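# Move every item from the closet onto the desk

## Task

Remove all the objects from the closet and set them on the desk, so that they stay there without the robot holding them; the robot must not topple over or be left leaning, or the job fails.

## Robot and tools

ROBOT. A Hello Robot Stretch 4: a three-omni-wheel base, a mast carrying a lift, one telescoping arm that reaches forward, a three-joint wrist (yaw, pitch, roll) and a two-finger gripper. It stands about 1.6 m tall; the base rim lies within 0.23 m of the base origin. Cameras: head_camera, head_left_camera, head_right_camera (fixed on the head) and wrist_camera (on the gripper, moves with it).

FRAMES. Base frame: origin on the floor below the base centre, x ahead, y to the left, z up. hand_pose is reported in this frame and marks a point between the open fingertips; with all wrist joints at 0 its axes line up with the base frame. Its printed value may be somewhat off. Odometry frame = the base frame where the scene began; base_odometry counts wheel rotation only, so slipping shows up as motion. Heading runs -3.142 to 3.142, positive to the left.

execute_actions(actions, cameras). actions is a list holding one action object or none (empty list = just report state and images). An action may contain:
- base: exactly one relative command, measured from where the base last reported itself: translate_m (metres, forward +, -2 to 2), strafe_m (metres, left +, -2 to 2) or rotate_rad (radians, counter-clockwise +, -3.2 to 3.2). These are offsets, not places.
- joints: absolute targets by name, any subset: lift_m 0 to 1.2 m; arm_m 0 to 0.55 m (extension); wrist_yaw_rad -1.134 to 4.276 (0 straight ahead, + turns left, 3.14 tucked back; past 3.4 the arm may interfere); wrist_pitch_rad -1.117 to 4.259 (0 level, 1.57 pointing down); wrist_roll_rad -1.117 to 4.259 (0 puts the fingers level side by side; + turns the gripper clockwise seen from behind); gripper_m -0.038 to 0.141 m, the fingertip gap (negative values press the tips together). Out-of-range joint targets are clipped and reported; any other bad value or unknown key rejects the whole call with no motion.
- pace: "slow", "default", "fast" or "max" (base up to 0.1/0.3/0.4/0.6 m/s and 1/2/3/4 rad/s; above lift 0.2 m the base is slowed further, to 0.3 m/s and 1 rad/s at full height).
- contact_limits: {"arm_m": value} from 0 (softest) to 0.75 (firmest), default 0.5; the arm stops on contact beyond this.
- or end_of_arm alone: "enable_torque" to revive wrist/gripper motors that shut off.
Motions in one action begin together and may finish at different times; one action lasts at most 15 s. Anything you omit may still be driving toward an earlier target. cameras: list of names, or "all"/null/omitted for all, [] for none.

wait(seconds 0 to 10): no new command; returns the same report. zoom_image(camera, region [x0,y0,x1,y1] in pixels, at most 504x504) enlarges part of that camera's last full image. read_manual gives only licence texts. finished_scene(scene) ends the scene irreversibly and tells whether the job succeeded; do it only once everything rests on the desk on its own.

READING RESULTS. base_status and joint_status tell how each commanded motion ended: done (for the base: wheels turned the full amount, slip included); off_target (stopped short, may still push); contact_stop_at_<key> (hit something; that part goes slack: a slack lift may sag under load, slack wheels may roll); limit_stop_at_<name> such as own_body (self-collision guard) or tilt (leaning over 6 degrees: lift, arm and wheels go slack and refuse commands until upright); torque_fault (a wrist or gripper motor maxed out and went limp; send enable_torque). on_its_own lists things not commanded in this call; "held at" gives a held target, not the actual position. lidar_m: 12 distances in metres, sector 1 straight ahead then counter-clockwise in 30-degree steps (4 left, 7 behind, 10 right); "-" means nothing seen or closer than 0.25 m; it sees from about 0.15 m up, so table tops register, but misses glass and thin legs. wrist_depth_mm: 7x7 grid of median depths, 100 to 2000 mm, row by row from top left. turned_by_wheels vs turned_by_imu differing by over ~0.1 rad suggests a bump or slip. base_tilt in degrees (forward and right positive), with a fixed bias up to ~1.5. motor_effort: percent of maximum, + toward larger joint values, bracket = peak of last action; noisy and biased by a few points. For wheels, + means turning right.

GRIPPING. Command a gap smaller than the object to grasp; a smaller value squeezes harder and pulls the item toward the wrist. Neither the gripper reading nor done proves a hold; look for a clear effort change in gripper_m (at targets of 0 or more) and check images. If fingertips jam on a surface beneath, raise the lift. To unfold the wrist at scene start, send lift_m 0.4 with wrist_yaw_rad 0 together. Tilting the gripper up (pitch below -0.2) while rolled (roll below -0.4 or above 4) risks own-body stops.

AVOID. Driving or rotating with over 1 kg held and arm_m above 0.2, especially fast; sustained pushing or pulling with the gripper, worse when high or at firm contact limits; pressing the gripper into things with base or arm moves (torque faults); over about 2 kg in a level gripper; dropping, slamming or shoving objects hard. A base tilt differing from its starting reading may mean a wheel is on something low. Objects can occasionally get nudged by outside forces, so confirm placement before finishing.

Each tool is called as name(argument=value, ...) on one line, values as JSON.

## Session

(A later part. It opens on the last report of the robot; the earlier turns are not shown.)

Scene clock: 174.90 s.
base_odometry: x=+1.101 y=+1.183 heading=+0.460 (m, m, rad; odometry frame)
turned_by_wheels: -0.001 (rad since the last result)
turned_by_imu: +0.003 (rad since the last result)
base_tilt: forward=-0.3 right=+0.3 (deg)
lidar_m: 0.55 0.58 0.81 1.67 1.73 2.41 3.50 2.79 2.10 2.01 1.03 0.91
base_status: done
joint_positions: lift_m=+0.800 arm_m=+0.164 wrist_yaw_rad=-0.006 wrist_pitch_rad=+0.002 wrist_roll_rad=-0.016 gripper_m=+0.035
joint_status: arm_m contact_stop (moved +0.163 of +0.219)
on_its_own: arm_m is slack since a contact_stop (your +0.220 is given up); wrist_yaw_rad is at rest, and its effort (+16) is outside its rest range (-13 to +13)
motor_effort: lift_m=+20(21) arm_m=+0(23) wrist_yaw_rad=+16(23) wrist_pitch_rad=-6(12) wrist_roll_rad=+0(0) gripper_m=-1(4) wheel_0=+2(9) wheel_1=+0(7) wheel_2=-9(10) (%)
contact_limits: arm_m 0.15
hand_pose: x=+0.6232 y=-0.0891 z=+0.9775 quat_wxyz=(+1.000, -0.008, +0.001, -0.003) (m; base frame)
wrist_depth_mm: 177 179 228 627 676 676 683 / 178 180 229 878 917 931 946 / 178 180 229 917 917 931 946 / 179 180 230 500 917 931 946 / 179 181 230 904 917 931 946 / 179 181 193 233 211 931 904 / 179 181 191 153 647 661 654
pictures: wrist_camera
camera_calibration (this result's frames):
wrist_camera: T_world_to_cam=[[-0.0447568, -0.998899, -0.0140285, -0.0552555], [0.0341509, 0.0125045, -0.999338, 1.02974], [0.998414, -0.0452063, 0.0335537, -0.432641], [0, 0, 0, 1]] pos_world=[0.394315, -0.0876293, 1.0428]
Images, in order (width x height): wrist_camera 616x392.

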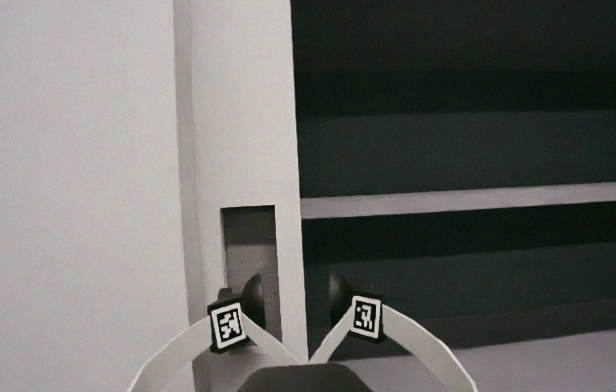

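Left tip looks in the recess. Squeeze and pull right.

execute_actions(actions=[{"joints":{"gripper_m":-0.01,"arm_m":0.164}}], cameras=["wrist_camera"])

execute_actions(actions=[{"base":{"strafe_m":-0.2},"pace":"slow"}], cameras=["wrist_camera","head_camera"])

Scene clock: 176.80 s.
base_odometry: x=+1.101 y=+1.183 heading=+0.460 (m, m, rad; odometry frame)
turned_by_wheels: +0.000 (rad since the last result)
turned_by_imu: +0.000 (rad since the last result)
base_tilt: forward=-0.4 right=+0.3 (deg)
lidar_m: 0.56 0.57 0.79 1.67 1.74 2.43 3.53 2.79 2.09 2.00 1.04 0.90
base_status: not commanded
joint_positions: lift_m=+0.800 arm_m=+0.164 wrist_yaw_rad=+0.001 wrist_pitch_rad=+0.003 wrist_roll_rad=-0.016 gripper_m=-0.010
joint_status: all done
motor_effort: lift_m=+20(20) arm_m=+0(2) wrist_yaw_rad=-4(17) wrist_pitch_rad=-9(9) wrist_roll_rad=-1(1) gripper_m=-13(15) wheel_0=+2(1) wheel_1=+0(0) wheel_2=-5(9) (%)
hand_pose: x=+0.6238 y=-0.0872 z=+0.9773 quat_wxyz=(+1.000, -0.008, +0.001, +0.000) (m; base frame)
wrist_depth_mm: 177 179 224 597 668 676 676 / 177 179 224 809 904 917 931 / 177 179 224 891 917 917 946 / 178 179 225 496 917 917 917 / 178 180 225 917 917 931 946 / 178 180 187 208 917 917 917 / 178 180 183 208 654 654 647
pictures: wrist_camera
camera_calibration (this result's frames):
wrist_camera: T_world_to_cam=[[-0.0380587, -0.999177, -0.0139984, -0.0575302], [0.0332918, 0.012733, -0.999365, 1.03006], [0.998721, -0.0385006, 0.0327799, -0.431988], [0, 0, 0, 1]] pos_world=[0.394953, -0.0872303, 1.04276]
Images, in order (width x height): wrist_camera 616x392.

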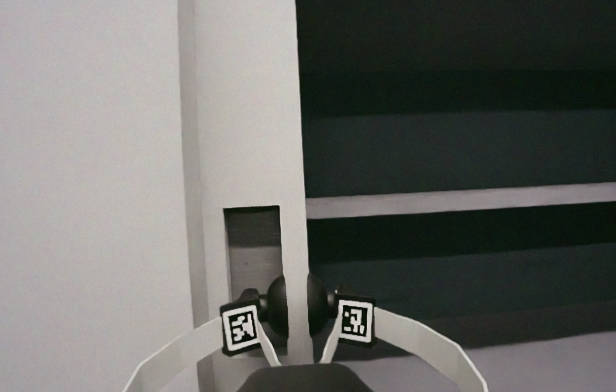

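Scene clock: 179.93 s.
base_odometry: x=+1.190 y=+1.004 heading=+0.461 (m, m, rad; odometry frame)
turned_by_wheels: +0.000 (rad since the last result)
turned_by_imu: +0.001 (rad since the last result)
base_tilt: forward=-0.3 right=+0.2 (deg)
lidar_m: 0.57 0.56 0.80 1.87 1.99 2.72 3.51 2.58 1.88 1.80 0.87 0.91
base_status: done
joint_positions: lift_m=+0.800 arm_m=+0.164 wrist_yaw_rad=+0.004 wrist_pitch_rad=+0.003 wrist_roll_rad=-0.016 gripper_m=-0.010
joint_status: not commanded
on_its_own: wrist_yaw_rad is at rest, and its effort (-14) is outside its rest range (-13 to +13)
motor_effort: lift_m=+20(20) arm_m=+0(0) wrist_yaw_rad=-14(32) wrist_pitch_rad=-9(9) wrist_roll_rad=-1(0) gripper_m=-14(12) wheel_0=+9(16) wheel_1=-6(9) wheel_2=+0(4) (%)
hand_pose: x=+0.6241 y=-0.0862 z=+0.9773 quat_wxyz=(+1.000, -0.008, +0.001, +0.002) (m; base frame)
wrist_depth_mm: 220 221 224 634 668 683 683 / 220 222 224 891 904 917 946 / 221 223 225 904 904 917 917 / 221 224 225 496 904 917 931 / 221 224 226 904 917 917 931 / 222 224 224 206 917 917 917 / 222 224 226 206 640 647 661
pictures: head_camera, wrist_camera
camera_calibration (this result's frames):
wrist_camera: T_world_to_cam=[[-0.0345394, -0.999305, -0.0139981, -0.0587102], [0.0332469, 0.0128498, -0.999365, 1.03007], [0.99885, -0.0349828, 0.03278, -0.432032], [0, 0, 0, 1]] pos_world=[0.39526, -0.0870193, 1.04276]
Images, in order (width x height): head_camera 420x560, wrist_camera 616x392.

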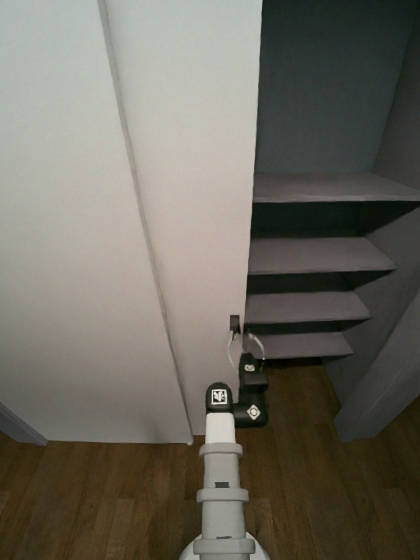

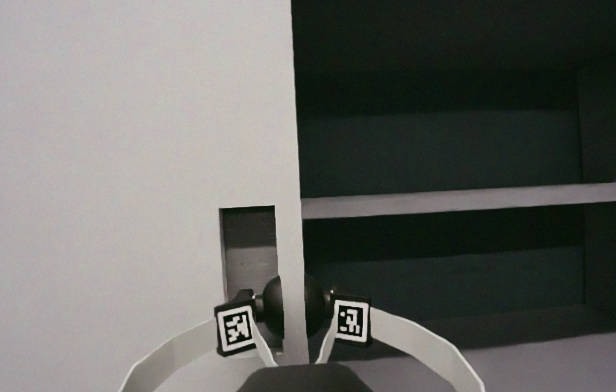

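Works nicely.

execute_actions(actions=[{"base":{"strafe_m":-0.5},"pace":"slow"}], cameras=["wrist_camera","head_camera"])

Scene clock: 186.43 s.
base_odometry: x=+1.412 y=+0.556 heading=+0.461 (m, m, rad; odometry frame)
turned_by_wheels: +0.000 (rad since the last result)
turned_by_imu: +0.002 (rad since the last result)
base_tilt: forward=-0.3 right=+0.2 (deg)
lidar_m: 0.58 0.63 0.86 2.39 2.48 3.42 3.51 1.91 1.37 1.30 1.38 0.56
base_status: done
joint_positions: lift_m=+0.800 arm_m=+0.164 wrist_yaw_rad=+0.003 wrist_pitch_rad=+0.003 wrist_roll_rad=-0.016 gripper_m=-0.010
joint_status: not commanded
motor_effort: lift_m=+21(20) arm_m=+0(0) wrist_yaw_rad=-10(28) wrist_pitch_rad=-8(9) wrist_roll_rad=+1(0) gripper_m=-12(13) wheel_0=+6(17) wheel_1=-6(11) wheel_2=+0(1) (%)
hand_pose: x=+0.6240 y=-0.0864 z=+0.9773 quat_wxyz=(+1.000, -0.008, +0.001, +0.002) (m; base frame)
wrist_depth_mm: 220 222 224 634 640 243 - / 220 222 224 891 798 249 186 / 220 223 225 904 831 254 189 / 221 224 225 496 723 258 191 / 222 224 225 904 878 262 193 / 222 224 224 206 640 265 194 / 223 224 225 227 640 232 -
pictures: head_camera, wrist_camera
camera_calibration (this result's frames):
wrist_camera: T_world_to_cam=[[-0.0355002, -0.999272, -0.0139982, -0.0583881], [0.0332591, 0.0128179, -0.999365, 1.03007], [0.998816, -0.0359432, 0.0327798, -0.432021], [0, 0, 0, 1]] pos_world=[0.395177, -0.087077, 1.04276]
Images, in order (width x height): head_camera 420x560, wrist_camera 616x392.

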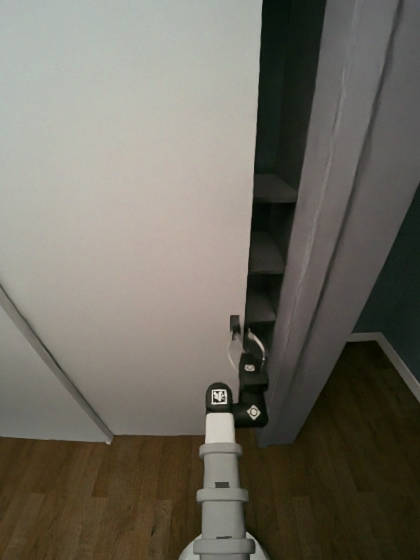

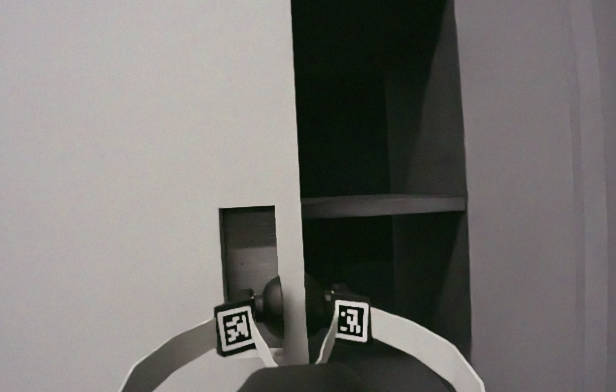

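execute_actions(actions=[{"joints":{"gripper_m":0.035}}], cameras=[])

execute_actions(actions=[{"joints":{"arm_m":0.03,"gripper_m":0.0}}], cameras=[])

execute_actions(actions=[{"base":{"strafe_m":1.3}}])

Scene clock: 189.37 s.
base_odometry: x=+1.412 y=+0.556 heading=+0.461 (m, m, rad; odometry frame)
turned_by_wheels: +0.000 (rad since the last result)
turned_by_imu: -0.001 (rad since the last result)
base_tilt: forward=-0.3 right=+0.3 (deg)
lidar_m: 0.59 0.62 0.85 2.39 2.50 3.41 3.52 1.91 1.34 1.30 1.37 0.57
base_status: not commanded
joint_positions: lift_m=+0.800 arm_m=+0.164 wrist_yaw_rad=-0.001 wrist_pitch_rad=+0.003 wrist_roll_rad=-0.016 gripper_m=+0.035
joint_status: all done
motor_effort: lift_m=+20(21) arm_m=+0(0) wrist_yaw_rad=+2(11) wrist_pitch_rad=-9(9) wrist_roll_rad=+1(0) gripper_m=-2(15) wheel_0=+5(7) wheel_1=-5(6) wheel_2=+0(0) (%)
hand_pose: x=+0.6236 y=-0.0877 z=+0.9773 quat_wxyz=(+1.000, -0.008, +0.001, +0.000) (m; base frame)
wrist_depth_mm: 222 224 227 634 640 236 - / 223 224 228 891 778 242 186 / 224 225 228 904 798 248 184 / 224 226 229 500 715 253 187 / 224 227 238 917 842 255 188 / 224 227 214 232 210 258 189 / 225 227 229 154 654 241 -
pictures: none
No camera images: the call's "cameras" was empty. Leave "cameras" out to get every camera's image.

Scene clock: 190.80 s.
base_odometry: x=+1.412 y=+0.556 heading=+0.461 (m, m, rad; odometry frame)
turned_by_wheels: +0.000 (rad since the last result)
turned_by_imu: +0.000 (rad since the last result)
base_tilt: forward=-0.3 right=+0.4 (deg)
lidar_m: 0.59 0.61 0.85 2.39 2.50 3.42 3.50 1.90 1.35 1.28 1.38 0.58
base_status: not commanded
joint_positions: lift_m=+0.800 arm_m=+0.031 wrist_yaw_rad=+0.000 wrist_pitch_rad=+0.003 wrist_roll_rad=-0.016 gripper_m=+0.000
joint_status: all done
motor_effort: lift_m=+21(21) arm_m=-8(12) wrist_yaw_rad=+0(2) wrist_pitch_rad=-9(9) wrist_roll_rad=+0(0) gripper_m=-4(1) wheel_0=+5(5) wheel_1=-6(5) wheel_2=+0(0) (%)
hand_pose: x=+0.4908 y=-0.0874 z=+0.9773 quat_wxyz=(+1.000, -0.008, +0.001, +0.000) (m; base frame)
wrist_depth_mm: 349 349 355 634 634 290 306 / 347 353 357 878 778 291 307 / 349 353 357 1042 798 291 307 / 349 353 359 1042 723 291 309 / 351 355 357 1042 854 294 309 / 351 355 357 204 397 293 309 / 351 353 178 164 271 294 310
pictures: none
No camera images: the call's "cameras" was empty. Leave "cameras" out to get every camera's image.

Scene clock: 196.47 s.
base_odometry: x=+0.834 y=+1.721 heading=+0.461 (m, m, rad; odometry frame)
turned_by_wheels: +0.000 (rad since the last result)
turned_by_imu: +0.000 (rad since the last result)
base_tilt: forward=-0.3 right=+0.3 (deg)
lidar_m: 0.54 0.58 1.13 1.07 1.10 1.57 3.51 2.84 2.71 2.60 0.80 0.58
base_status: done
joint_positions: lift_m=+0.800 arm_m=+0.031 wrist_yaw_rad=+0.000 wrist_pitch_rad=+0.003 wrist_roll_rad=-0.016 gripper_m=+0.000
joint_status: not commanded
motor_effort: lift_m=+20(21) arm_m=-8(8) wrist_yaw_rad=+0(1) wrist_pitch_rad=-9(8) wrist_roll_rad=-1(0) gripper_m=-4(3) wheel_0=-1(15) wheel_1=+4(21) wheel_2=+0(0) (%)
hand_pose: x=+0.4908 y=-0.0874 z=+0.9773 quat_wxyz=(+1.000, -0.008, +0.001, +0.000) (m; base frame)
wrist_depth_mm: 306 310 314 317 319 322 325 / 309 312 314 317 320 324 325 / 307 312 315 317 322 324 327 / 310 312 315 319 320 325 329 / 310 314 317 319 324 325 329 / 310 314 315 205 322 325 329 / 310 314 178 164 253 325 330
pictures: head_camera, head_left_camera, head_right_camera, wrist_camera
camera_calibration (this result's frames):
wrist_camera: T_world_to_cam=[[-0.0389422, -0.999143, -0.0139987, -0.0624085], [0.0333031, 0.0127037, -0.999365, 1.03449], [0.998686, -0.0393837, 0.0327798, -0.299267], [0, 0, 0, 1]] pos_world=[0.261992, -0.0872831, 1.04277]
Images, in order (width x height): head_camera 420x560, head_left_camera 420x672, head_right_camera 420x672, wrist_camera 616x392.

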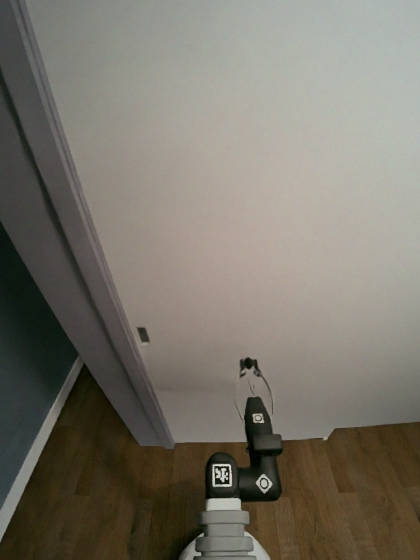

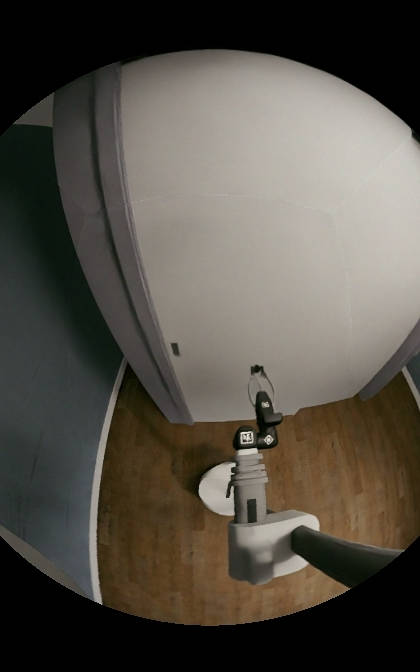

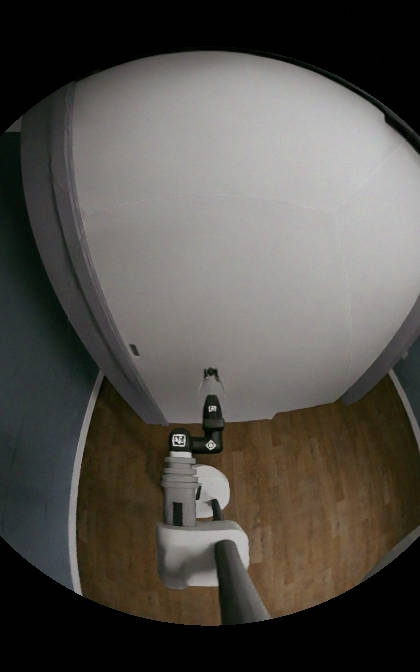

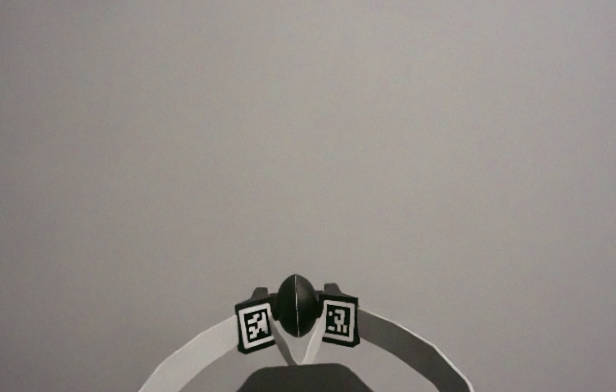

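execute_actions(actions=[{"base":{"strafe_m":0.3}}], cameras=["head_camera","wrist_camera"])

Scene clock: 199.70 s.
base_odometry: x=+0.701 y=+1.989 heading=+0.461 (m, m, rad; odometry frame)
turned_by_wheels: +0.000 (rad since the last result)
turned_by_imu: +0.000 (rad since the last result)
base_tilt: forward=-0.2 right=+0.3 (deg)
lidar_m: 0.51 0.56 0.80 0.77 0.81 1.11 3.34 2.94 3.04 2.91 0.80 0.56
base_status: done
joint_positions: lift_m=+0.800 arm_m=+0.031 wrist_yaw_rad=+0.000 wrist_pitch_rad=+0.003 wrist_roll_rad=-0.016 gripper_m=+0.000
joint_status: not commanded
motor_effort: lift_m=+20(20) arm_m=-8(8) wrist_yaw_rad=+0(2) wrist_pitch_rad=-9(8) wrist_roll_rad=+0(1) gripper_m=-5(3) wheel_0=-1(15) wheel_1=+3(12) wheel_2=+0(1) (%)
hand_pose: x=+0.4908 y=-0.0874 z=+0.9773 quat_wxyz=(+1.000, -0.008, +0.001, +0.000) (m; base frame)
wrist_depth_mm: 291 282 315 319 320 325 325 / 294 283 315 320 322 324 329 / 294 285 315 319 322 325 327 / 294 296 317 320 324 325 329 / 296 297 312 320 324 327 329 / 296 296 286 204 324 327 330 / 296 298 178 164 253 327 330
pictures: head_camera, wrist_camera
camera_calibration (this result's frames):
wrist_camera: T_world_to_cam=[[-0.03893, -0.999144, -0.0139987, -0.0624111], [0.0333029, 0.0127042, -0.999365, 1.03449], [0.998687, -0.0393715, 0.0327798, -0.299263], [0, 0, 0, 1]] pos_world=[0.261989, -0.0872824, 1.04277]
Images, in order (width x height): head_camera 420x560, wrist_camera 616x392.

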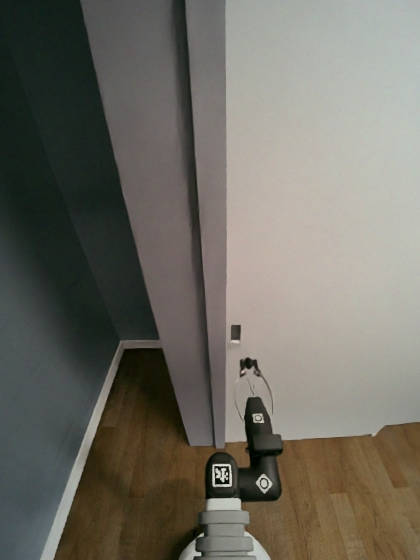

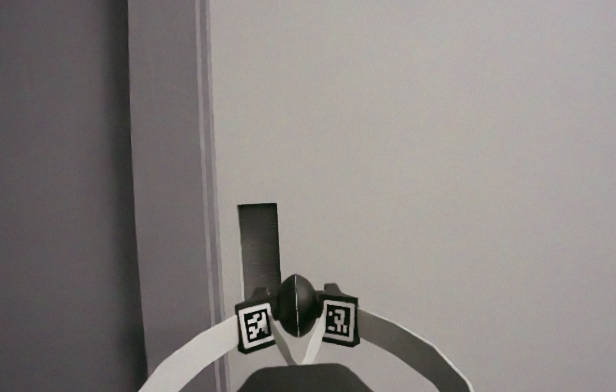

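Handle is about 35 px left at 0.32 m depth, so roughly 0.03 m.

execute_actions(actions=[{"base":{"strafe_m":0.03},"pace":"slow"}], cameras=[])

execute_actions(actions=[{"joints":{"arm_m":0.16},"contact_limits":{"arm_m":0.15},"pace":"slow"}], cameras=["wrist_camera"])

Scene clock: 201.63 s.
base_odometry: x=+0.687 y=+2.016 heading=+0.461 (m, m, rad; odometry frame)
turned_by_wheels: +0.000 (rad since the last result)
turned_by_imu: +0.000 (rad since the last result)
base_tilt: forward=-0.3 right=+0.3 (deg)
lidar_m: 0.51 1.08 0.78 0.72 0.78 1.10 3.20 3.01 3.06 2.90 0.81 0.59
base_status: done
joint_positions: lift_m=+0.800 arm_m=+0.031 wrist_yaw_rad=+0.000 wrist_pitch_rad=+0.003 wrist_roll_rad=-0.016 gripper_m=+0.000
joint_status: not commanded
motor_effort: lift_m=+20(20) arm_m=-8(8) wrist_yaw_rad=+0(1) wrist_pitch_rad=-9(8) wrist_roll_rad=-1(1) gripper_m=-4(2) wheel_0=-4(13) wheel_1=+7(14) wheel_2=+0(1) (%)
hand_pose: x=+0.4908 y=-0.0874 z=+0.9773 quat_wxyz=(+1.000, -0.008, +0.001, +0.000) (m; base frame)
wrist_depth_mm: 293 294 283 317 320 324 325 / 293 294 285 317 320 325 329 / 293 296 285 319 322 327 327 / 294 297 286 320 324 327 329 / 294 297 286 322 324 327 329 / 296 297 286 204 322 327 330 / 296 298 178 164 253 327 330
pictures: none
No camera images: the call's "cameras" was empty. Leave "cameras" out to get every camera's image.

Scene clock: 204.03 s.
base_odometry: x=+0.687 y=+2.016 heading=+0.461 (m, m, rad; odometry frame)
turned_by_wheels: -0.001 (rad since the last result)
turned_by_imu: +0.007 (rad since the last result)
base_tilt: forward=-0.3 right=+0.3 (deg)
lidar_m: 0.53 1.05 0.76 0.72 0.79 1.11 3.29 3.04 3.01 2.13 0.81 0.56
base_status: not commanded
joint_positions: lift_m=+0.800 arm_m=+0.125 wrist_yaw_rad=-0.010 wrist_pitch_rad=+0.002 wrist_roll_rad=-0.016 gripper_m=+0.000
joint_status: arm_m contact_stop (moved +0.094 of +0.129)
on_its_own: arm_m is slack since a contact_stop (your +0.160 is given up); wrist_yaw_rad is at rest, and its effort (+28) is outside its rest range (-13 to +13)
motor_effort: lift_m=+20(20) arm_m=+0(14) wrist_yaw_rad=+28(34) wrist_pitch_rad=-6(11) wrist_roll_rad=-1(0) gripper_m=-2(4) wheel_0=+2(4) wheel_1=+0(7) wheel_2=-7(7) (%)
contact_limits: arm_m 0.15
hand_pose: x=+0.5837 y=-0.0903 z=+0.9775 quat_wxyz=(+1.000, -0.008, +0.001, -0.005) (m; base frame)
wrist_depth_mm: 204 193 197 229 231 234 236 / 205 193 195 229 231 235 236 / 204 194 195 229 232 235 236 / 206 195 196 231 232 236 237 / 205 195 196 242 233 236 237 / 206 207 196 204 234 236 238 / 206 207 177 165 234 237 238
pictures: wrist_camera
camera_calibration (this result's frames):
wrist_camera: T_world_to_cam=[[-0.0488185, -0.998709, -0.0140331, -0.0557977], [0.0343422, 0.0123632, -0.999334, 1.03103], [0.998217, -0.0492679, 0.0336943, -0.393692], [0, 0, 0, 1]] pos_world=[0.354858, -0.0878689, 1.04282]
Images, in order (width x height): wrist_camera 616x392.

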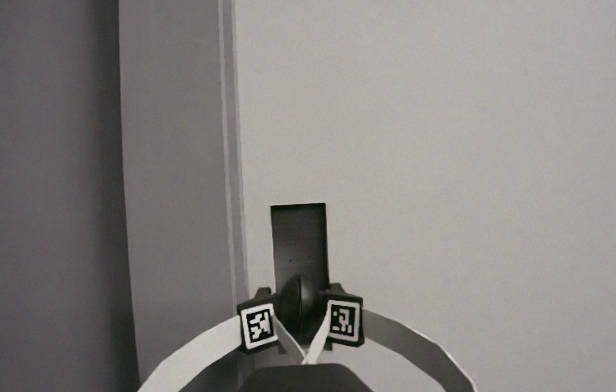

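execute_actions(actions=[{"base":{"strafe_m":-0.2},"joints":{"arm_m":0.13},"pace":"slow"}], cameras=["head_camera","wrist_camera"])

Scene clock: 207.73 s.
base_odometry: x=+0.776 y=+1.837 heading=+0.461 (m, m, rad; odometry frame)
turned_by_wheels: +0.000 (rad since the last result)
turned_by_imu: +0.088 (rad since the last result)
base_tilt: forward=-0.4 right=+0.3 (deg)
lidar_m: 0.55 0.60 0.93 0.91 0.98 1.50 3.48 2.93 2.80 1.75 0.76 0.56
base_status: done
joint_positions: lift_m=+0.800 arm_m=+0.128 wrist_yaw_rad=-0.006 wrist_pitch_rad=+0.003 wrist_roll_rad=-0.016 gripper_m=+0.000
joint_status: all done
on_its_own: wrist_yaw_rad is at rest, and its effort (+16) is outside its rest range (-13 to +13)
motor_effort: lift_m=+21(20) arm_m=+14(17) wrist_yaw_rad=+16(43) wrist_pitch_rad=-9(10) wrist_roll_rad=+0(0) gripper_m=-3(7) wheel_0=+11(22) wheel_1=-3(12) wheel_2=-5(7) (%)
hand_pose: x=+0.5865 y=-0.0891 z=+0.9773 quat_wxyz=(+1.000, -0.008, +0.001, -0.003) (m; base frame)
wrist_depth_mm: 232 525 229 227 224 222 220 / 233 525 230 227 225 223 221 / 231 330 231 229 226 224 221 / 229 327 244 229 227 224 223 / 226 322 244 229 228 225 223 / 223 314 235 204 228 225 224 / 220 278 185 159 198 225 224
pictures: head_camera, wrist_camera
camera_calibration (this result's frames):
wrist_camera: T_world_to_cam=[[-0.0447553, -0.9989, -0.0139925, -0.0569347], [0.0332592, 0.0125089, -0.999368, 1.0313], [0.998444, -0.0451924, 0.0326628, -0.395113], [0, 0, 0, 1]] pos_world=[0.35765, -0.0876287, 1.04276]
Images, in order (width x height): head_camera 420x560, wrist_camera 616x392.

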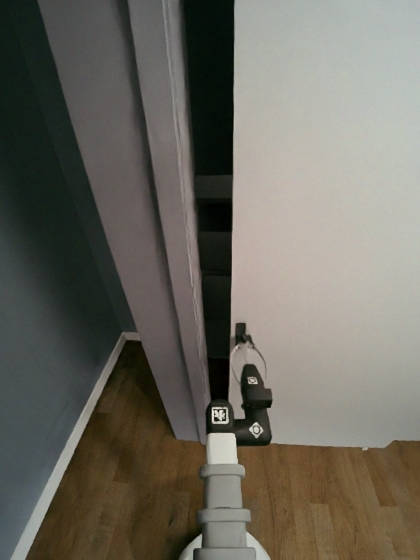

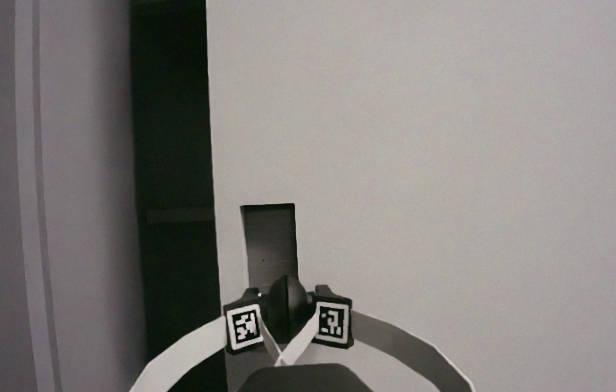

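Gap opened. Re-square and insert the tip into the gap.

execute_actions(actions=[{"joints":{"arm_m":0.06}}], cameras=[])

execute_actions(actions=[{"base":{"rotate_rad":-0.088},"pace":"slow"}], cameras=["wrist_camera"])

Scene clock: 209.40 s.
base_odometry: x=+0.776 y=+1.837 heading=+0.460 (m, m, rad; odometry frame)
turned_by_wheels: +0.000 (rad since the last result)
turned_by_imu: -0.001 (rad since the last result)
base_tilt: forward=-0.3 right=+0.2 (deg)
lidar_m: 0.53 0.58 0.94 0.90 0.99 1.49 3.48 2.89 2.82 1.75 0.75 0.59
base_status: not commanded
joint_positions: lift_m=+0.800 arm_m=+0.061 wrist_yaw_rad=+0.000 wrist_pitch_rad=+0.003 wrist_roll_rad=-0.016 gripper_m=+0.000
joint_status: all done
motor_effort: lift_m=+20(20) arm_m=-8(10) wrist_yaw_rad=-1(17) wrist_pitch_rad=-9(11) wrist_roll_rad=+1(0) gripper_m=-4(4) wheel_0=+4(10) wheel_1=-4(4) wheel_2=-5(6) (%)
hand_pose: x=+0.5208 y=-0.0874 z=+0.9772 quat_wxyz=(+1.000, -0.008, +0.001, +0.000) (m; base frame)
wrist_depth_mm: 268 343 609 289 286 281 279 / 271 343 723 289 286 282 278 / 270 338 715 290 286 283 279 / 271 336 615 290 286 283 282 / 272 330 759 291 287 285 282 / 273 322 676 204 286 285 283 / 272 298 178 164 236 285 283
pictures: none
No camera images: the call's "cameras" was empty. Leave "cameras" out to get every camera's image.

Scene clock: 210.27 s.
base_odometry: x=+0.776 y=+1.837 heading=+0.374 (m, m, rad; odometry frame)
turned_by_wheels: -0.087 (rad since the last result)
turned_by_imu: -0.086 (rad since the last result)
base_tilt: forward=-0.3 right=+0.2 (deg)
lidar_m: 0.53 0.56 0.94 0.91 0.96 1.35 3.50 2.90 2.89 2.76 0.81 0.59
base_status: done
joint_positions: lift_m=+0.800 arm_m=+0.061 wrist_yaw_rad=+0.000 wrist_pitch_rad=+0.003 wrist_roll_rad=-0.016 gripper_m=+0.000
joint_status: not commanded
motor_effort: lift_m=+20(20) arm_m=-8(8) wrist_yaw_rad=-1(1) wrist_pitch_rad=-9(10) wrist_roll_rad=+0(1) gripper_m=-4(4) wheel_0=+4(8) wheel_1=+7(10) wheel_2=+6(10) (%)
hand_pose: x=+0.5208 y=-0.0874 z=+0.9772 quat_wxyz=(+1.000, -0.008, +0.001, +0.000) (m; base frame)
wrist_depth_mm: 312 609 294 297 297 301 303 / 314 654 293 297 300 301 304 / 312 640 294 297 300 303 304 / 309 603 296 298 300 301 304 / 304 621 297 298 301 301 306 / 298 654 297 204 301 304 306 / 293 597 177 164 242 304 306
pictures: wrist_camera
camera_calibration (this result's frames):
wrist_camera: T_world_to_cam=[[-0.0389387, -0.999144, -0.0139887, -0.0612504], [0.0330792, 0.0127027, -0.999372, 1.03355], [0.998694, -0.039377, 0.0325563, -0.329019], [0, 0, 0, 1]] pos_world=[0.292015, -0.0872827, 1.04276]
Images, in order (width x height): wrist_camera 616x392.

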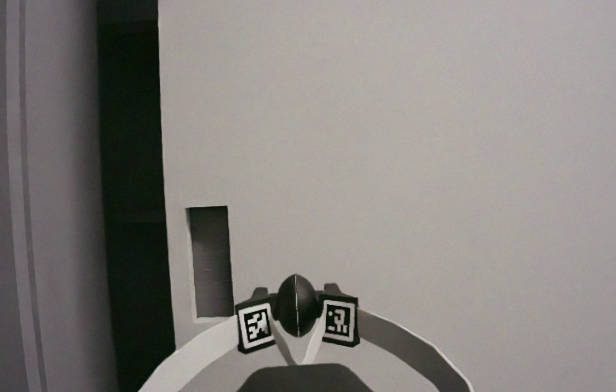

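execute_actions(actions=[{"base":{"strafe_m":0.09},"joints":{"gripper_m":0.035},"pace":"slow"}], cameras=[])

execute_actions(actions=[{"joints":{"arm_m":0.12},"pace":"slow","contact_limits":{"arm_m":0.15}}], cameras=["wrist_camera"])

Scene clock: 212.80 s.
base_odometry: x=+0.743 y=+1.921 heading=+0.374 (m, m, rad; odometry frame)
turned_by_wheels: +0.000 (rad since the last result)
turned_by_imu: +0.000 (rad since the last result)
base_tilt: forward=-0.4 right=+0.3 (deg)
lidar_m: 0.54 0.57 0.86 0.82 0.86 1.22 3.52 2.94 3.00 2.87 0.80 0.59
base_status: done
joint_positions: lift_m=+0.800 arm_m=+0.061 wrist_yaw_rad=+0.000 wrist_pitch_rad=+0.003 wrist_roll_rad=-0.016 gripper_m=+0.035
joint_status: all done
motor_effort: lift_m=+20(20) arm_m=-8(8) wrist_yaw_rad=+0(2) wrist_pitch_rad=-9(9) wrist_roll_rad=+0(0) gripper_m=-3(5) wheel_0=-6(9) wheel_1=+6(15) wheel_2=+0(4) (%)
hand_pose: x=+0.5208 y=-0.0874 z=+0.9772 quat_wxyz=(+1.000, -0.008, +0.001, +0.000) (m; base frame)
wrist_depth_mm: 262 273 640 297 300 303 306 / 262 273 842 297 300 303 304 / 274 270 1008 298 301 304 306 / 276 266 904 300 301 304 307 / 276 266 1008 314 303 306 306 / 276 265 213 300 211 306 309 / 278 265 373 156 303 306 309
pictures: none
No camera images: the call's "cameras" was empty. Leave "cameras" out to get every camera's image.

Scene clock: 214.63 s.
base_odometry: x=+0.743 y=+1.921 heading=+0.374 (m, m, rad; odometry frame)
turned_by_wheels: +0.000 (rad since the last result)
turned_by_imu: +0.000 (rad since the last result)
base_tilt: forward=-0.3 right=+0.3 (deg)
lidar_m: 0.54 0.58 0.85 0.81 0.87 1.22 3.51 2.91 2.96 2.83 0.80 0.58
base_status: not commanded
joint_positions: lift_m=+0.800 arm_m=+0.119 wrist_yaw_rad=+0.000 wrist_pitch_rad=+0.003 wrist_roll_rad=-0.016 gripper_m=+0.035
joint_status: all done
motor_effort: lift_m=+20(20) arm_m=+8(10) wrist_yaw_rad=-1(1) wrist_pitch_rad=-10(10) wrist_roll_rad=+0(1) gripper_m=-1(2) wheel_0=-6(6) wheel_1=+6(6) wheel_2=+0(0) (%)
contact_limits: arm_m 0.15
hand_pose: x=+0.5779 y=-0.0874 z=+0.9772 quat_wxyz=(+1.000, -0.008, +0.001, +0.000) (m; base frame)
wrist_depth_mm: 205 260 634 239 240 243 245 / 205 258 854 239 241 244 245 / 206 256 946 240 241 244 245 / 206 252 788 242 243 244 246 / 206 248 960 254 243 244 247 / 207 240 213 241 211 245 246 / 208 219 676 157 244 246 248
pictures: wrist_camera
camera_calibration (this result's frames):
wrist_camera: T_world_to_cam=[[-0.038903, -0.999145, -0.0139885, -0.0590367], [0.0330786, 0.0127037, -0.999372, 1.03166], [0.998695, -0.0393412, 0.0325561, -0.386066], [0, 0, 0, 1]] pos_world=[0.34914, -0.0872805, 1.04276]
Images, in order (width x height): wrist_camera 616x392.

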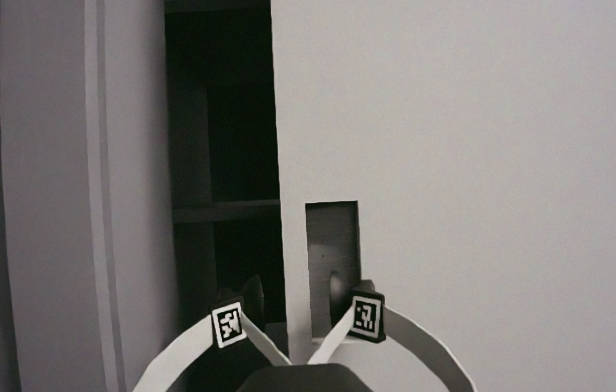

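Well aligned.

execute_actions(actions=[{"joints":{"arm_m":0.15},"pace":"slow","contact_limits":{"arm_m":0.15}}], cameras=["wrist_camera"])

Scene clock: 215.90 s.
base_odometry: x=+0.743 y=+1.921 heading=+0.373 (m, m, rad; odometry frame)
turned_by_wheels: +0.000 (rad since the last result)
turned_by_imu: +0.000 (rad since the last result)
base_tilt: forward=-0.4 right=+0.2 (deg)
lidar_m: 0.54 0.59 0.86 0.82 0.86 1.22 3.50 2.93 2.99 2.84 0.81 0.58
base_status: not commanded
joint_positions: lift_m=+0.800 arm_m=+0.134 wrist_yaw_rad=-0.013 wrist_pitch_rad=+0.002 wrist_roll_rad=-0.016 gripper_m=+0.035
joint_status: arm_m contact_stop (moved +0.015 of +0.031)
on_its_own: arm_m is slack since a contact_stop (your +0.150 is given up); wrist_yaw_rad is at rest, and its effort (+35) is outside its rest range (-13 to +13)
motor_effort: lift_m=+20(20) arm_m=+0(17) wrist_yaw_rad=+35(40) wrist_pitch_rad=-6(9) wrist_roll_rad=+0(0) gripper_m=-1(3) wheel_0=-3(6) wheel_1=+6(6) wheel_2=-6(6) (%)
contact_limits: arm_m 0.15
hand_pose: x=+0.5918 y=-0.0910 z=+0.9775 quat_wxyz=(+1.000, -0.008, +0.001, -0.006) (m; base frame)
wrist_depth_mm: 191 274 634 230 233 236 237 / 191 274 891 230 233 236 238 / 192 271 946 231 234 236 238 / 193 267 842 232 234 236 239 / 193 260 946 245 234 237 239 / 193 255 214 232 234 238 240 / 193 220 676 151 235 239 240
pictures: wrist_camera
camera_calibration (this result's frames):
wrist_camera: T_world_to_cam=[[-0.0513741, -0.998581, -0.0140201, -0.0546274], [0.0340661, 0.0122782, -0.999344, 1.03084], [0.998098, -0.051818, 0.0333869, -0.40164], [0, 0, 0, 1]] pos_world=[0.362953, -0.0880188, 1.04281]
Images, in order (width x height): wrist_camera 616x392.

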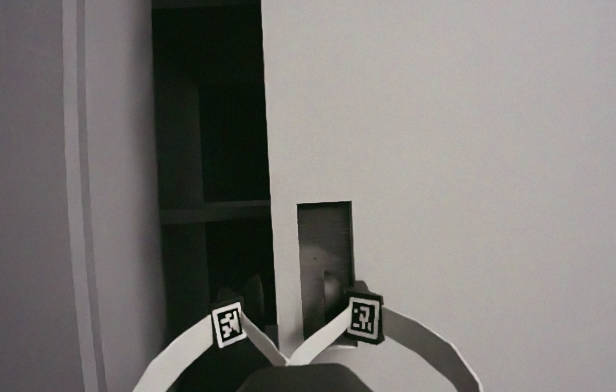

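execute_actions(actions=[{"joints":{"arm_m":0.128,"gripper_m":-0.01},"pace":"slow"}], cameras=[])

execute_actions(actions=[{"base":{"strafe_m":-0.6},"pace":"slow"}], cameras=["head_camera","wrist_camera"])

Scene clock: 218.20 s.
base_odometry: x=+0.743 y=+1.921 heading=+0.373 (m, m, rad; odometry frame)
turned_by_wheels: +0.000 (rad since the last result)
turned_by_imu: +0.000 (rad since the last result)
base_tilt: forward=-0.3 right=+0.4 (deg)
lidar_m: 0.53 0.56 0.85 0.82 0.88 1.24 3.51 2.97 2.96 2.85 0.81 0.58
base_status: not commanded
joint_positions: lift_m=+0.800 arm_m=+0.129 wrist_yaw_rad=+0.002 wrist_pitch_rad=+0.002 wrist_roll_rad=-0.016 gripper_m=-0.010
joint_status: all done
motor_effort: lift_m=+20(20) arm_m=-8(4) wrist_yaw_rad=-6(35) wrist_pitch_rad=-9(9) wrist_roll_rad=+1(1) gripper_m=-16(16) wheel_0=-3(3) wheel_1=+6(6) wheel_2=-5(6) (%)
hand_pose: x=+0.5890 y=-0.0869 z=+0.9773 quat_wxyz=(+1.000, -0.008, +0.001, +0.001) (m; base frame)
wrist_depth_mm: 194 259 627 228 229 230 232 / 195 257 854 228 229 232 233 / 195 255 946 228 229 232 232 / 195 252 778 229 231 232 234 / 195 246 946 243 231 233 234 / 196 240 647 210 230 233 235 / 196 211 185 208 231 234 236
pictures: none
No camera images: the call's "cameras" was empty. Leave "cameras" out to get every camera's image.

Scene clock: 225.37 s.
base_odometry: x=+0.962 y=+1.362 heading=+0.374 (m, m, rad; odometry frame)
turned_by_wheels: +0.001 (rad since the last result)
turned_by_imu: +0.004 (rad since the last result)
base_tilt: forward=-0.2 right=+0.2 (deg)
lidar_m: 0.55 0.84 0.81 1.42 1.50 2.12 3.52 2.80 2.32 2.25 0.79 0.58
base_status: done
joint_positions: lift_m=+0.800 arm_m=+0.129 wrist_yaw_rad=+0.006 wrist_pitch_rad=+0.003 wrist_roll_rad=-0.016 gripper_m=-0.010
joint_status: not commanded
on_its_own: wrist_yaw_rad is at rest, and its effort (-17) is outside its rest range (-13 to +13)
motor_effort: lift_m=+20(20) arm_m=-5(8) wrist_yaw_rad=-17(61) wrist_pitch_rad=-9(8) wrist_roll_rad=+1(0) gripper_m=-10(14) wheel_0=+11(20) wheel_1=-4(10) wheel_2=+4(3) (%)
hand_pose: x=+0.5889 y=-0.0858 z=+0.9773 quat_wxyz=(+1.000, -0.008, +0.001, +0.003) (m; base frame)
wrist_depth_mm: 574 597 627 222 223 224 225 / 831 878 931 223 223 224 224 / 931 931 946 223 224 224 225 / 931 931 946 224 224 225 225 / 931 946 946 236 224 226 226 / 931 960 208 224 225 226 228 / 768 683 676 214 226 226 228
pictures: head_camera, wrist_camera
camera_calibration (this result's frames):
wrist_camera: T_world_to_cam=[[-0.0333448, -0.999346, -0.013998, -0.0602882], [0.0333038, 0.012887, -0.999362, 1.03124], [0.998889, -0.0337897, 0.0328523, -0.396838], [0, 0, 0, 1]] pos_world=[0.360043, -0.0869474, 1.04277]
Images, in order (width x height): head_camera 420x560, wrist_camera 616x392.

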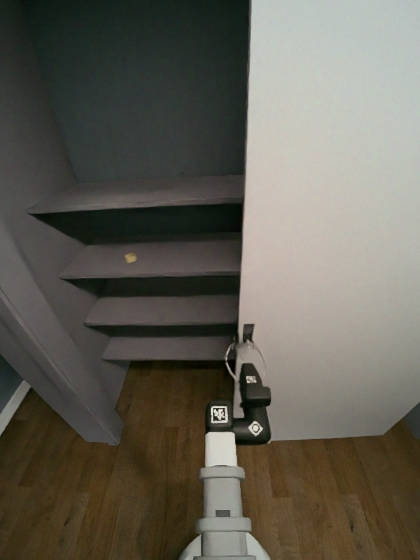

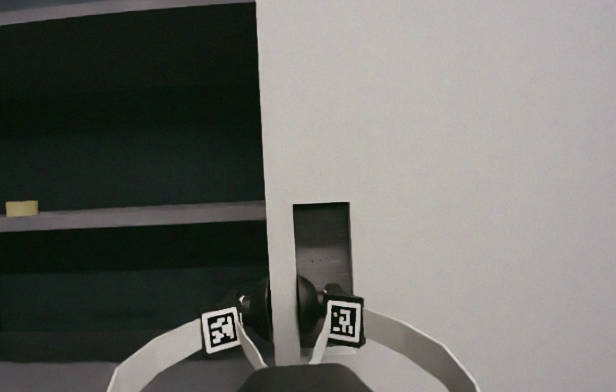

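execute_actions(actions=[{"base":{"strafe_m":-0.3},"pace":"slow"}], cameras=[])

execute_actions(actions=[{"joints":{"gripper_m":0.035}}], cameras=[])

execute_actions(actions=[{"joints":{"arm_m":0.0}}], cameras=[])

execute_actions(actions=[{"base":{"strafe_m":0.55},"joints":{"lift_m":0.95,"gripper_m":0.141,"wrist_pitch_rad":0.3}}])

Scene clock: 230.23 s.
torque_fault: wrist_yaw_rad switched itself off since the last result.
base_odometry: x=+1.072 y=+1.084 heading=+0.375 (m, m, rad; odometry frame)
turned_by_wheels: +0.001 (rad since the last result)
turned_by_imu: +0.127 (rad since the last result)
base_tilt: forward=-0.5 right=+0.3 (deg)
lidar_m: 0.54 0.97 1.00 1.69 1.90 2.87 3.46 2.52 2.01 1.99 0.71 0.57
base_status: done
joint_positions: lift_m=+0.800 arm_m=+0.127 wrist_yaw_rad=+0.195 wrist_pitch_rad=+0.002 wrist_roll_rad=-0.016 gripper_m=-0.010
joint_status: not commanded
on_its_own: wrist_yaw_rad is off since a torque_fault, until you send "end_of_arm": "enable_torque" (your +0.000 is given up)
motor_effort: lift_m=+20(20) arm_m=+4(5) wrist_yaw_rad=-1(100) wrist_pitch_rad=-6(27) wrist_roll_rad=+2(0) gripper_m=-11(16) wheel_0=+13(31) wheel_1=-3(14) wheel_2=-3(8) (%)
hand_pose: x=+0.5981 y=-0.0299 z=+0.9776 quat_wxyz=(+0.995, -0.008, +0.000, +0.097) (m; base frame)
wrist_depth_mm: 1042 683 609 216 202 189 - / 831 878 917 216 203 190 181 / 1060 1118 1042 217 203 190 182 / 1025 1098 1025 223 204 191 183 / 1060 1118 1042 228 205 192 183 / 991 1118 208 204 200 193 183 / 788 691 676 170 205 190 -
pictures: none
No camera images: the call's "cameras" was empty. Leave "cameras" out to get every camera's image.

Scene clock: 231.47 s.
base_odometry: x=+1.072 y=+1.084 heading=+0.375 (m, m, rad; odometry frame)
turned_by_wheels: +0.000 (rad since the last result)
turned_by_imu: +0.000 (rad since the last result)
base_tilt: forward=-0.3 right=+0.2 (deg)
lidar_m: 0.55 0.94 1.05 1.69 1.88 2.91 3.47 2.52 2.00 1.99 0.71 0.55
base_status: not commanded
joint_positions: lift_m=+0.800 arm_m=+0.127 wrist_yaw_rad=+0.166 wrist_pitch_rad=+0.002 wrist_roll_rad=-0.016 gripper_m=+0.035
joint_status: all done
on_its_own: wrist_yaw_rad is off since a torque_fault, until you send "end_of_arm": "enable_torque" (your +0.000 is given up)
motor_effort: lift_m=+20(20) arm_m=+4(4) wrist_yaw_rad=-2(0) wrist_pitch_rad=-6(5) wrist_roll_rad=+1(0) gripper_m=+0(12) wheel_0=+10(13) wheel_1=-2(3) wheel_2=-4(4) (%)
hand_pose: x=+0.5971 y=-0.0386 z=+0.9776 quat_wxyz=(+0.997, -0.008, +0.000, +0.083) (m; base frame)
wrist_depth_mm: 1042 661 597 216 203 191 - / 831 866 831 216 204 192 184 / 1098 1118 1025 217 204 192 185 / 1042 1078 1008 220 206 193 186 / 1098 1098 1025 230 206 194 186 / 1025 1098 210 204 204 195 186 / 759 741 676 170 165 194 -
pictures: none
No camera images: the call's "cameras" was empty. Leave "cameras" out to get every camera's image.

Scene clock: 232.87 s.
base_odometry: x=+1.072 y=+1.084 heading=+0.374 (m, m, rad; odometry frame)
turned_by_wheels: +0.000 (rad since the last result)
turned_by_imu: -0.001 (rad since the last result)
base_tilt: forward=-0.4 right=+0.2 (deg)
lidar_m: 0.55 0.95 1.03 1.69 1.88 2.90 3.48 2.50 2.01 1.99 0.68 0.57
base_status: not commanded
joint_positions: lift_m=+0.800 arm_m=+0.001 wrist_yaw_rad=+0.241 wrist_pitch_rad=+0.002 wrist_roll_rad=-0.016 gripper_m=+0.035
joint_status: all done
on_its_own: wrist_yaw_rad is off since a torque_fault, until you send "end_of_arm": "enable_torque" (your +0.000 is given up)
motor_effort: lift_m=+19(20) arm_m=-8(7) wrist_yaw_rad=+1(0) wrist_pitch_rad=-8(8) wrist_roll_rad=+1(0) gripper_m=-3(3) wheel_0=+5(10) wheel_1=-3(3) wheel_2=-4(4) (%)
hand_pose: x=+0.4734 y=-0.0160 z=+0.9774 quat_wxyz=(+0.993, -0.008, +0.000, +0.120) (m; base frame)
wrist_depth_mm: 1060 1281 1182 676 317 294 278 / 1008 960 917 788 319 296 279 / 1042 1281 1229 1118 319 297 281 / 1008 1281 1205 691 320 298 281 / 1025 1281 1229 1118 322 300 282 / 991 1118 214 976 211 300 285 / 991 854 741 156 324 297 285
pictures: none
No camera images: the call's "cameras" was empty. Leave "cameras" out to get every camera's image.

Scene clock: 236.03 s.
base_odometry: x=+0.871 y=+1.595 heading=+0.374 (m, m, rad; odometry frame)
turned_by_wheels: +0.000 (rad since the last result)
turned_by_imu: +0.000 (rad since the last result)
base_tilt: forward=-0.3 right=+0.3 (deg)
lidar_m: 0.94 0.71 1.14 1.14 1.28 1.98 3.36 2.90 2.54 1.59 0.81 0.79
base_status: done
joint_positions: lift_m=+0.950 arm_m=+0.001 wrist_yaw_rad=+0.240 wrist_pitch_rad=+0.302 wrist_roll_rad=-0.016 gripper_m=+0.141
joint_status: all done
on_its_own: wrist_yaw_rad is off since a torque_fault, until you send "end_of_arm": "enable_torque" (your +0.000 is given up)
motor_effort: lift_m=+21(22) arm_m=-8(8) wrist_yaw_rad=+0(0) wrist_pitch_rad=-7(6) wrist_roll_rad=-1(1) gripper_m=-1(3) wheel_0=-4(11) wheel_1=+5(13) wheel_2=+0(2) (%)
hand_pose: x=+0.4606 y=-0.0194 z=+1.0422 quat_wxyz=(+0.981, -0.026, +0.148, +0.120) (m; base frame)
wrist_depth_mm: 469 469 831 1078 1008 946 904 / 496 480 854 1138 1042 976 917 / 521 488 820 1042 831 809 778 / 559 517 878 1229 1138 1060 1008 / 603 549 904 1025 991 960 960 / 1182 216 854 1182 809 732 768 / 1255 591 654 148 1042 1008 1008
pictures: head_camera, head_left_camera, head_right_camera, wrist_camera
camera_calibration (this result's frames):
wrist_camera: T_world_to_cam=[[0.197523, -0.980297, -0.00180897, -0.115973], [-0.258368, -0.050279, -0.964737, 1.19651], [0.945638, 0.191025, -0.263209, 0.0687949], [0, 0, 0, 1]] pos_world=[0.266992, -0.0666702, 1.17221]
Images, in order (width x height): head_camera 420x560, head_left_camera 420x672, head_right_camera 420x672, wrist_camera 616x392.

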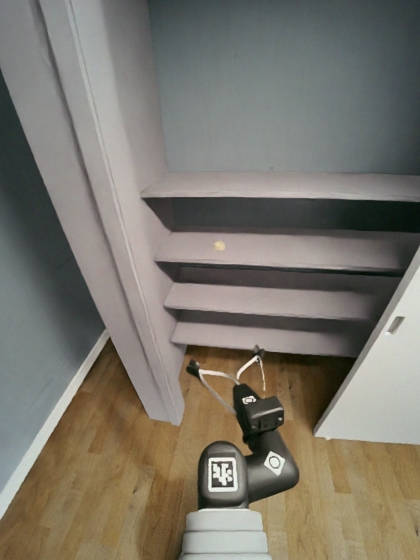

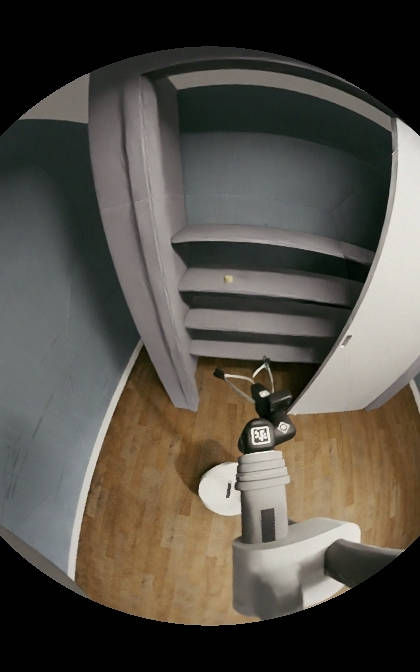

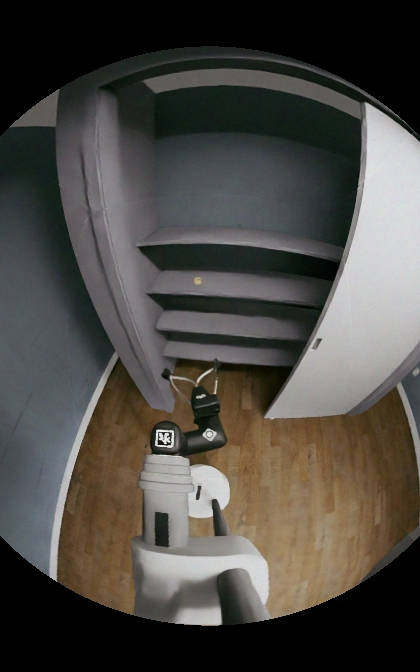

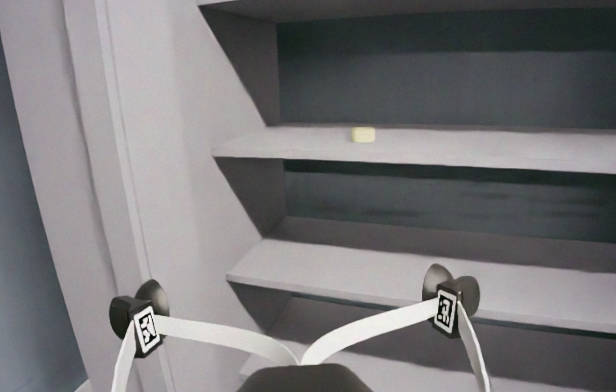

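execute_actions(actions=[{"end_of_arm":"enable_torque"}], cameras=[])

execute_actions(actions=[{"base":{"rotate_rad":-0.127},"joints":{"wrist_yaw_rad":0,"lift_m":0.97}}], cameras=[])

execute_actions(actions=[{"base":{"strafe_m":0.18}}], cameras=["head_camera","wrist_camera"])

Scene clock: 238.23 s.
base_odometry: x=+0.871 y=+1.595 heading=+0.374 (m, m, rad; odometry frame)
turned_by_wheels: +0.000 (rad since the last result)
turned_by_imu: +0.000 (rad since the last result)
base_tilt: forward=-0.2 right=+0.3 (deg)
lidar_m: 0.95 0.71 1.14 1.14 1.26 1.97 3.38 2.89 2.55 1.59 0.82 0.81
base_status: not commanded
joint_positions: lift_m=+0.950 arm_m=+0.001 wrist_yaw_rad=+0.240 wrist_pitch_rad=+0.302 wrist_roll_rad=-0.016 gripper_m=+0.141
joint_status: not commanded
end_of_arm: enable_torque: each motor that was off is on again
on_its_own: wrist_yaw_rad is held at +0.240, not at your +0.000, since a torque_fault
motor_effort: lift_m=+21(21) arm_m=-8(8) wrist_yaw_rad=-2(0) wrist_pitch_rad=-7(7) wrist_roll_rad=+0(1) gripper_m=+1(2) wheel_0=-3(4) wheel_1=+5(5) wheel_2=+0(0) (%)
hand_pose: x=+0.4606 y=-0.0194 z=+1.0422 quat_wxyz=(+0.981, -0.026, +0.148, +0.120) (m; base frame)
wrist_depth_mm: 469 469 831 1098 1008 946 891 / 492 480 842 1118 1060 976 917 / 521 492 831 1025 831 798 788 / 554 517 891 1229 1160 1078 991 / 603 544 891 1025 991 991 960 / 1182 216 854 1205 809 741 759 / 1281 591 654 148 1042 1008 1008
pictures: none
No camera images: the call's "cameras" was empty. Leave "cameras" out to get every camera's image.

Scene clock: 239.07 s.
base_odometry: x=+0.871 y=+1.595 heading=+0.249 (m, m, rad; odometry frame)
turned_by_wheels: -0.126 (rad since the last result)
turned_by_imu: -0.125 (rad since the last result)
base_tilt: forward=-0.3 right=+0.3 (deg)
lidar_m: 0.95 0.71 1.18 1.14 1.21 1.71 3.43 2.72 2.61 2.52 0.91 0.80
base_status: done
joint_positions: lift_m=+0.970 arm_m=+0.001 wrist_yaw_rad=+0.000 wrist_pitch_rad=+0.302 wrist_roll_rad=-0.016 gripper_m=+0.141
joint_status: all done
motor_effort: lift_m=+22(25) arm_m=-8(8) wrist_yaw_rad=-1(4) wrist_pitch_rad=-7(7) wrist_roll_rad=+1(1) gripper_m=+1(1) wheel_0=+4(7) wheel_1=+5(10) wheel_2=+6(9) (%)
hand_pose: x=+0.4477 y=-0.0874 z=+1.0621 quat_wxyz=(+0.989, -0.008, +0.150, +0.001) (m; base frame)
wrist_depth_mm: 750 931 1025 1060 1060 1060 1060 / 809 1060 1078 1098 1098 1118 1118 / 809 1042 1042 991 946 904 1042 / 768 1118 1182 1205 1205 1229 1229 / 788 1025 1078 1060 1042 1025 991 / 778 216 866 1205 854 866 1182 / 768 976 1078 149 1078 1025 768
pictures: none
No camera images: the call's "cameras" was empty. Leave "cameras" out to get every camera's image.

Scene clock: 240.93 s.
base_odometry: x=+0.827 y=+1.769 heading=+0.249 (m, m, rad; odometry frame)
turned_by_wheels: +0.000 (rad since the last result)
turned_by_imu: +0.000 (rad since the last result)
base_tilt: forward=-0.4 right=+0.2 (deg)
lidar_m: 0.63 0.64 1.00 0.95 1.01 1.43 3.41 2.81 2.82 2.71 0.91 0.90
base_status: done
joint_positions: lift_m=+0.970 arm_m=+0.001 wrist_yaw_rad=+0.000 wrist_pitch_rad=+0.302 wrist_roll_rad=-0.016 gripper_m=+0.141
joint_status: not commanded
motor_effort: lift_m=+21(22) arm_m=-8(8) wrist_yaw_rad=-1(1) wrist_pitch_rad=-7(7) wrist_roll_rad=+0(0) gripper_m=+0(1) wheel_0=-4(14) wheel_1=+4(8) wheel_2=+0(5) (%)
hand_pose: x=+0.4477 y=-0.0874 z=+1.0621 quat_wxyz=(+0.989, -0.008, +0.150, +0.001) (m; base frame)
wrist_depth_mm: 384 741 1042 1078 1060 1078 1060 / 387 798 1078 1098 1098 1098 1118 / 394 798 1025 976 946 917 1042 / 407 741 1182 1182 1205 1229 1229 / 427 559 1078 1078 1042 1025 991 / 452 216 866 1229 842 866 1205 / 480 477 1042 148 1078 1042 1042
pictures: head_camera, wrist_camera
camera_calibration (this result's frames):
wrist_camera: T_world_to_cam=[[-0.0411984, -0.999149, -0.00180683, -0.0748061], [-0.262964, 0.0125875, -0.964723, 1.21657], [0.963926, -0.03927, -0.263259, 0.0709751], [0, 0, 0, 1]] pos_world=[0.248417, -0.0872688, 1.1922]
Images, in order (width x height): head_camera 420x560, wrist_camera 616x392.

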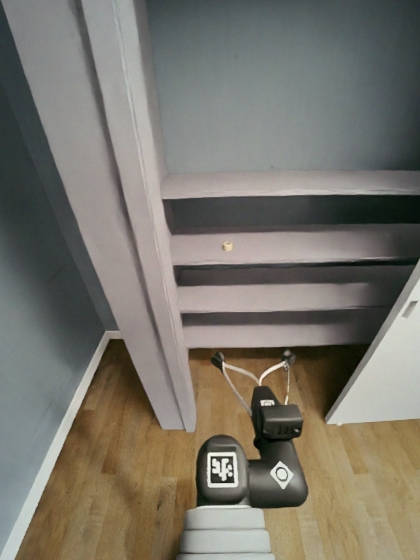

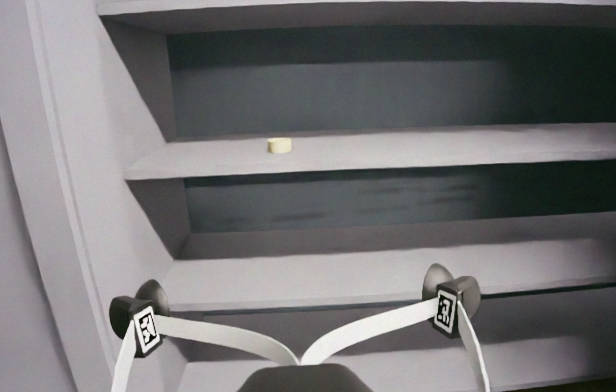

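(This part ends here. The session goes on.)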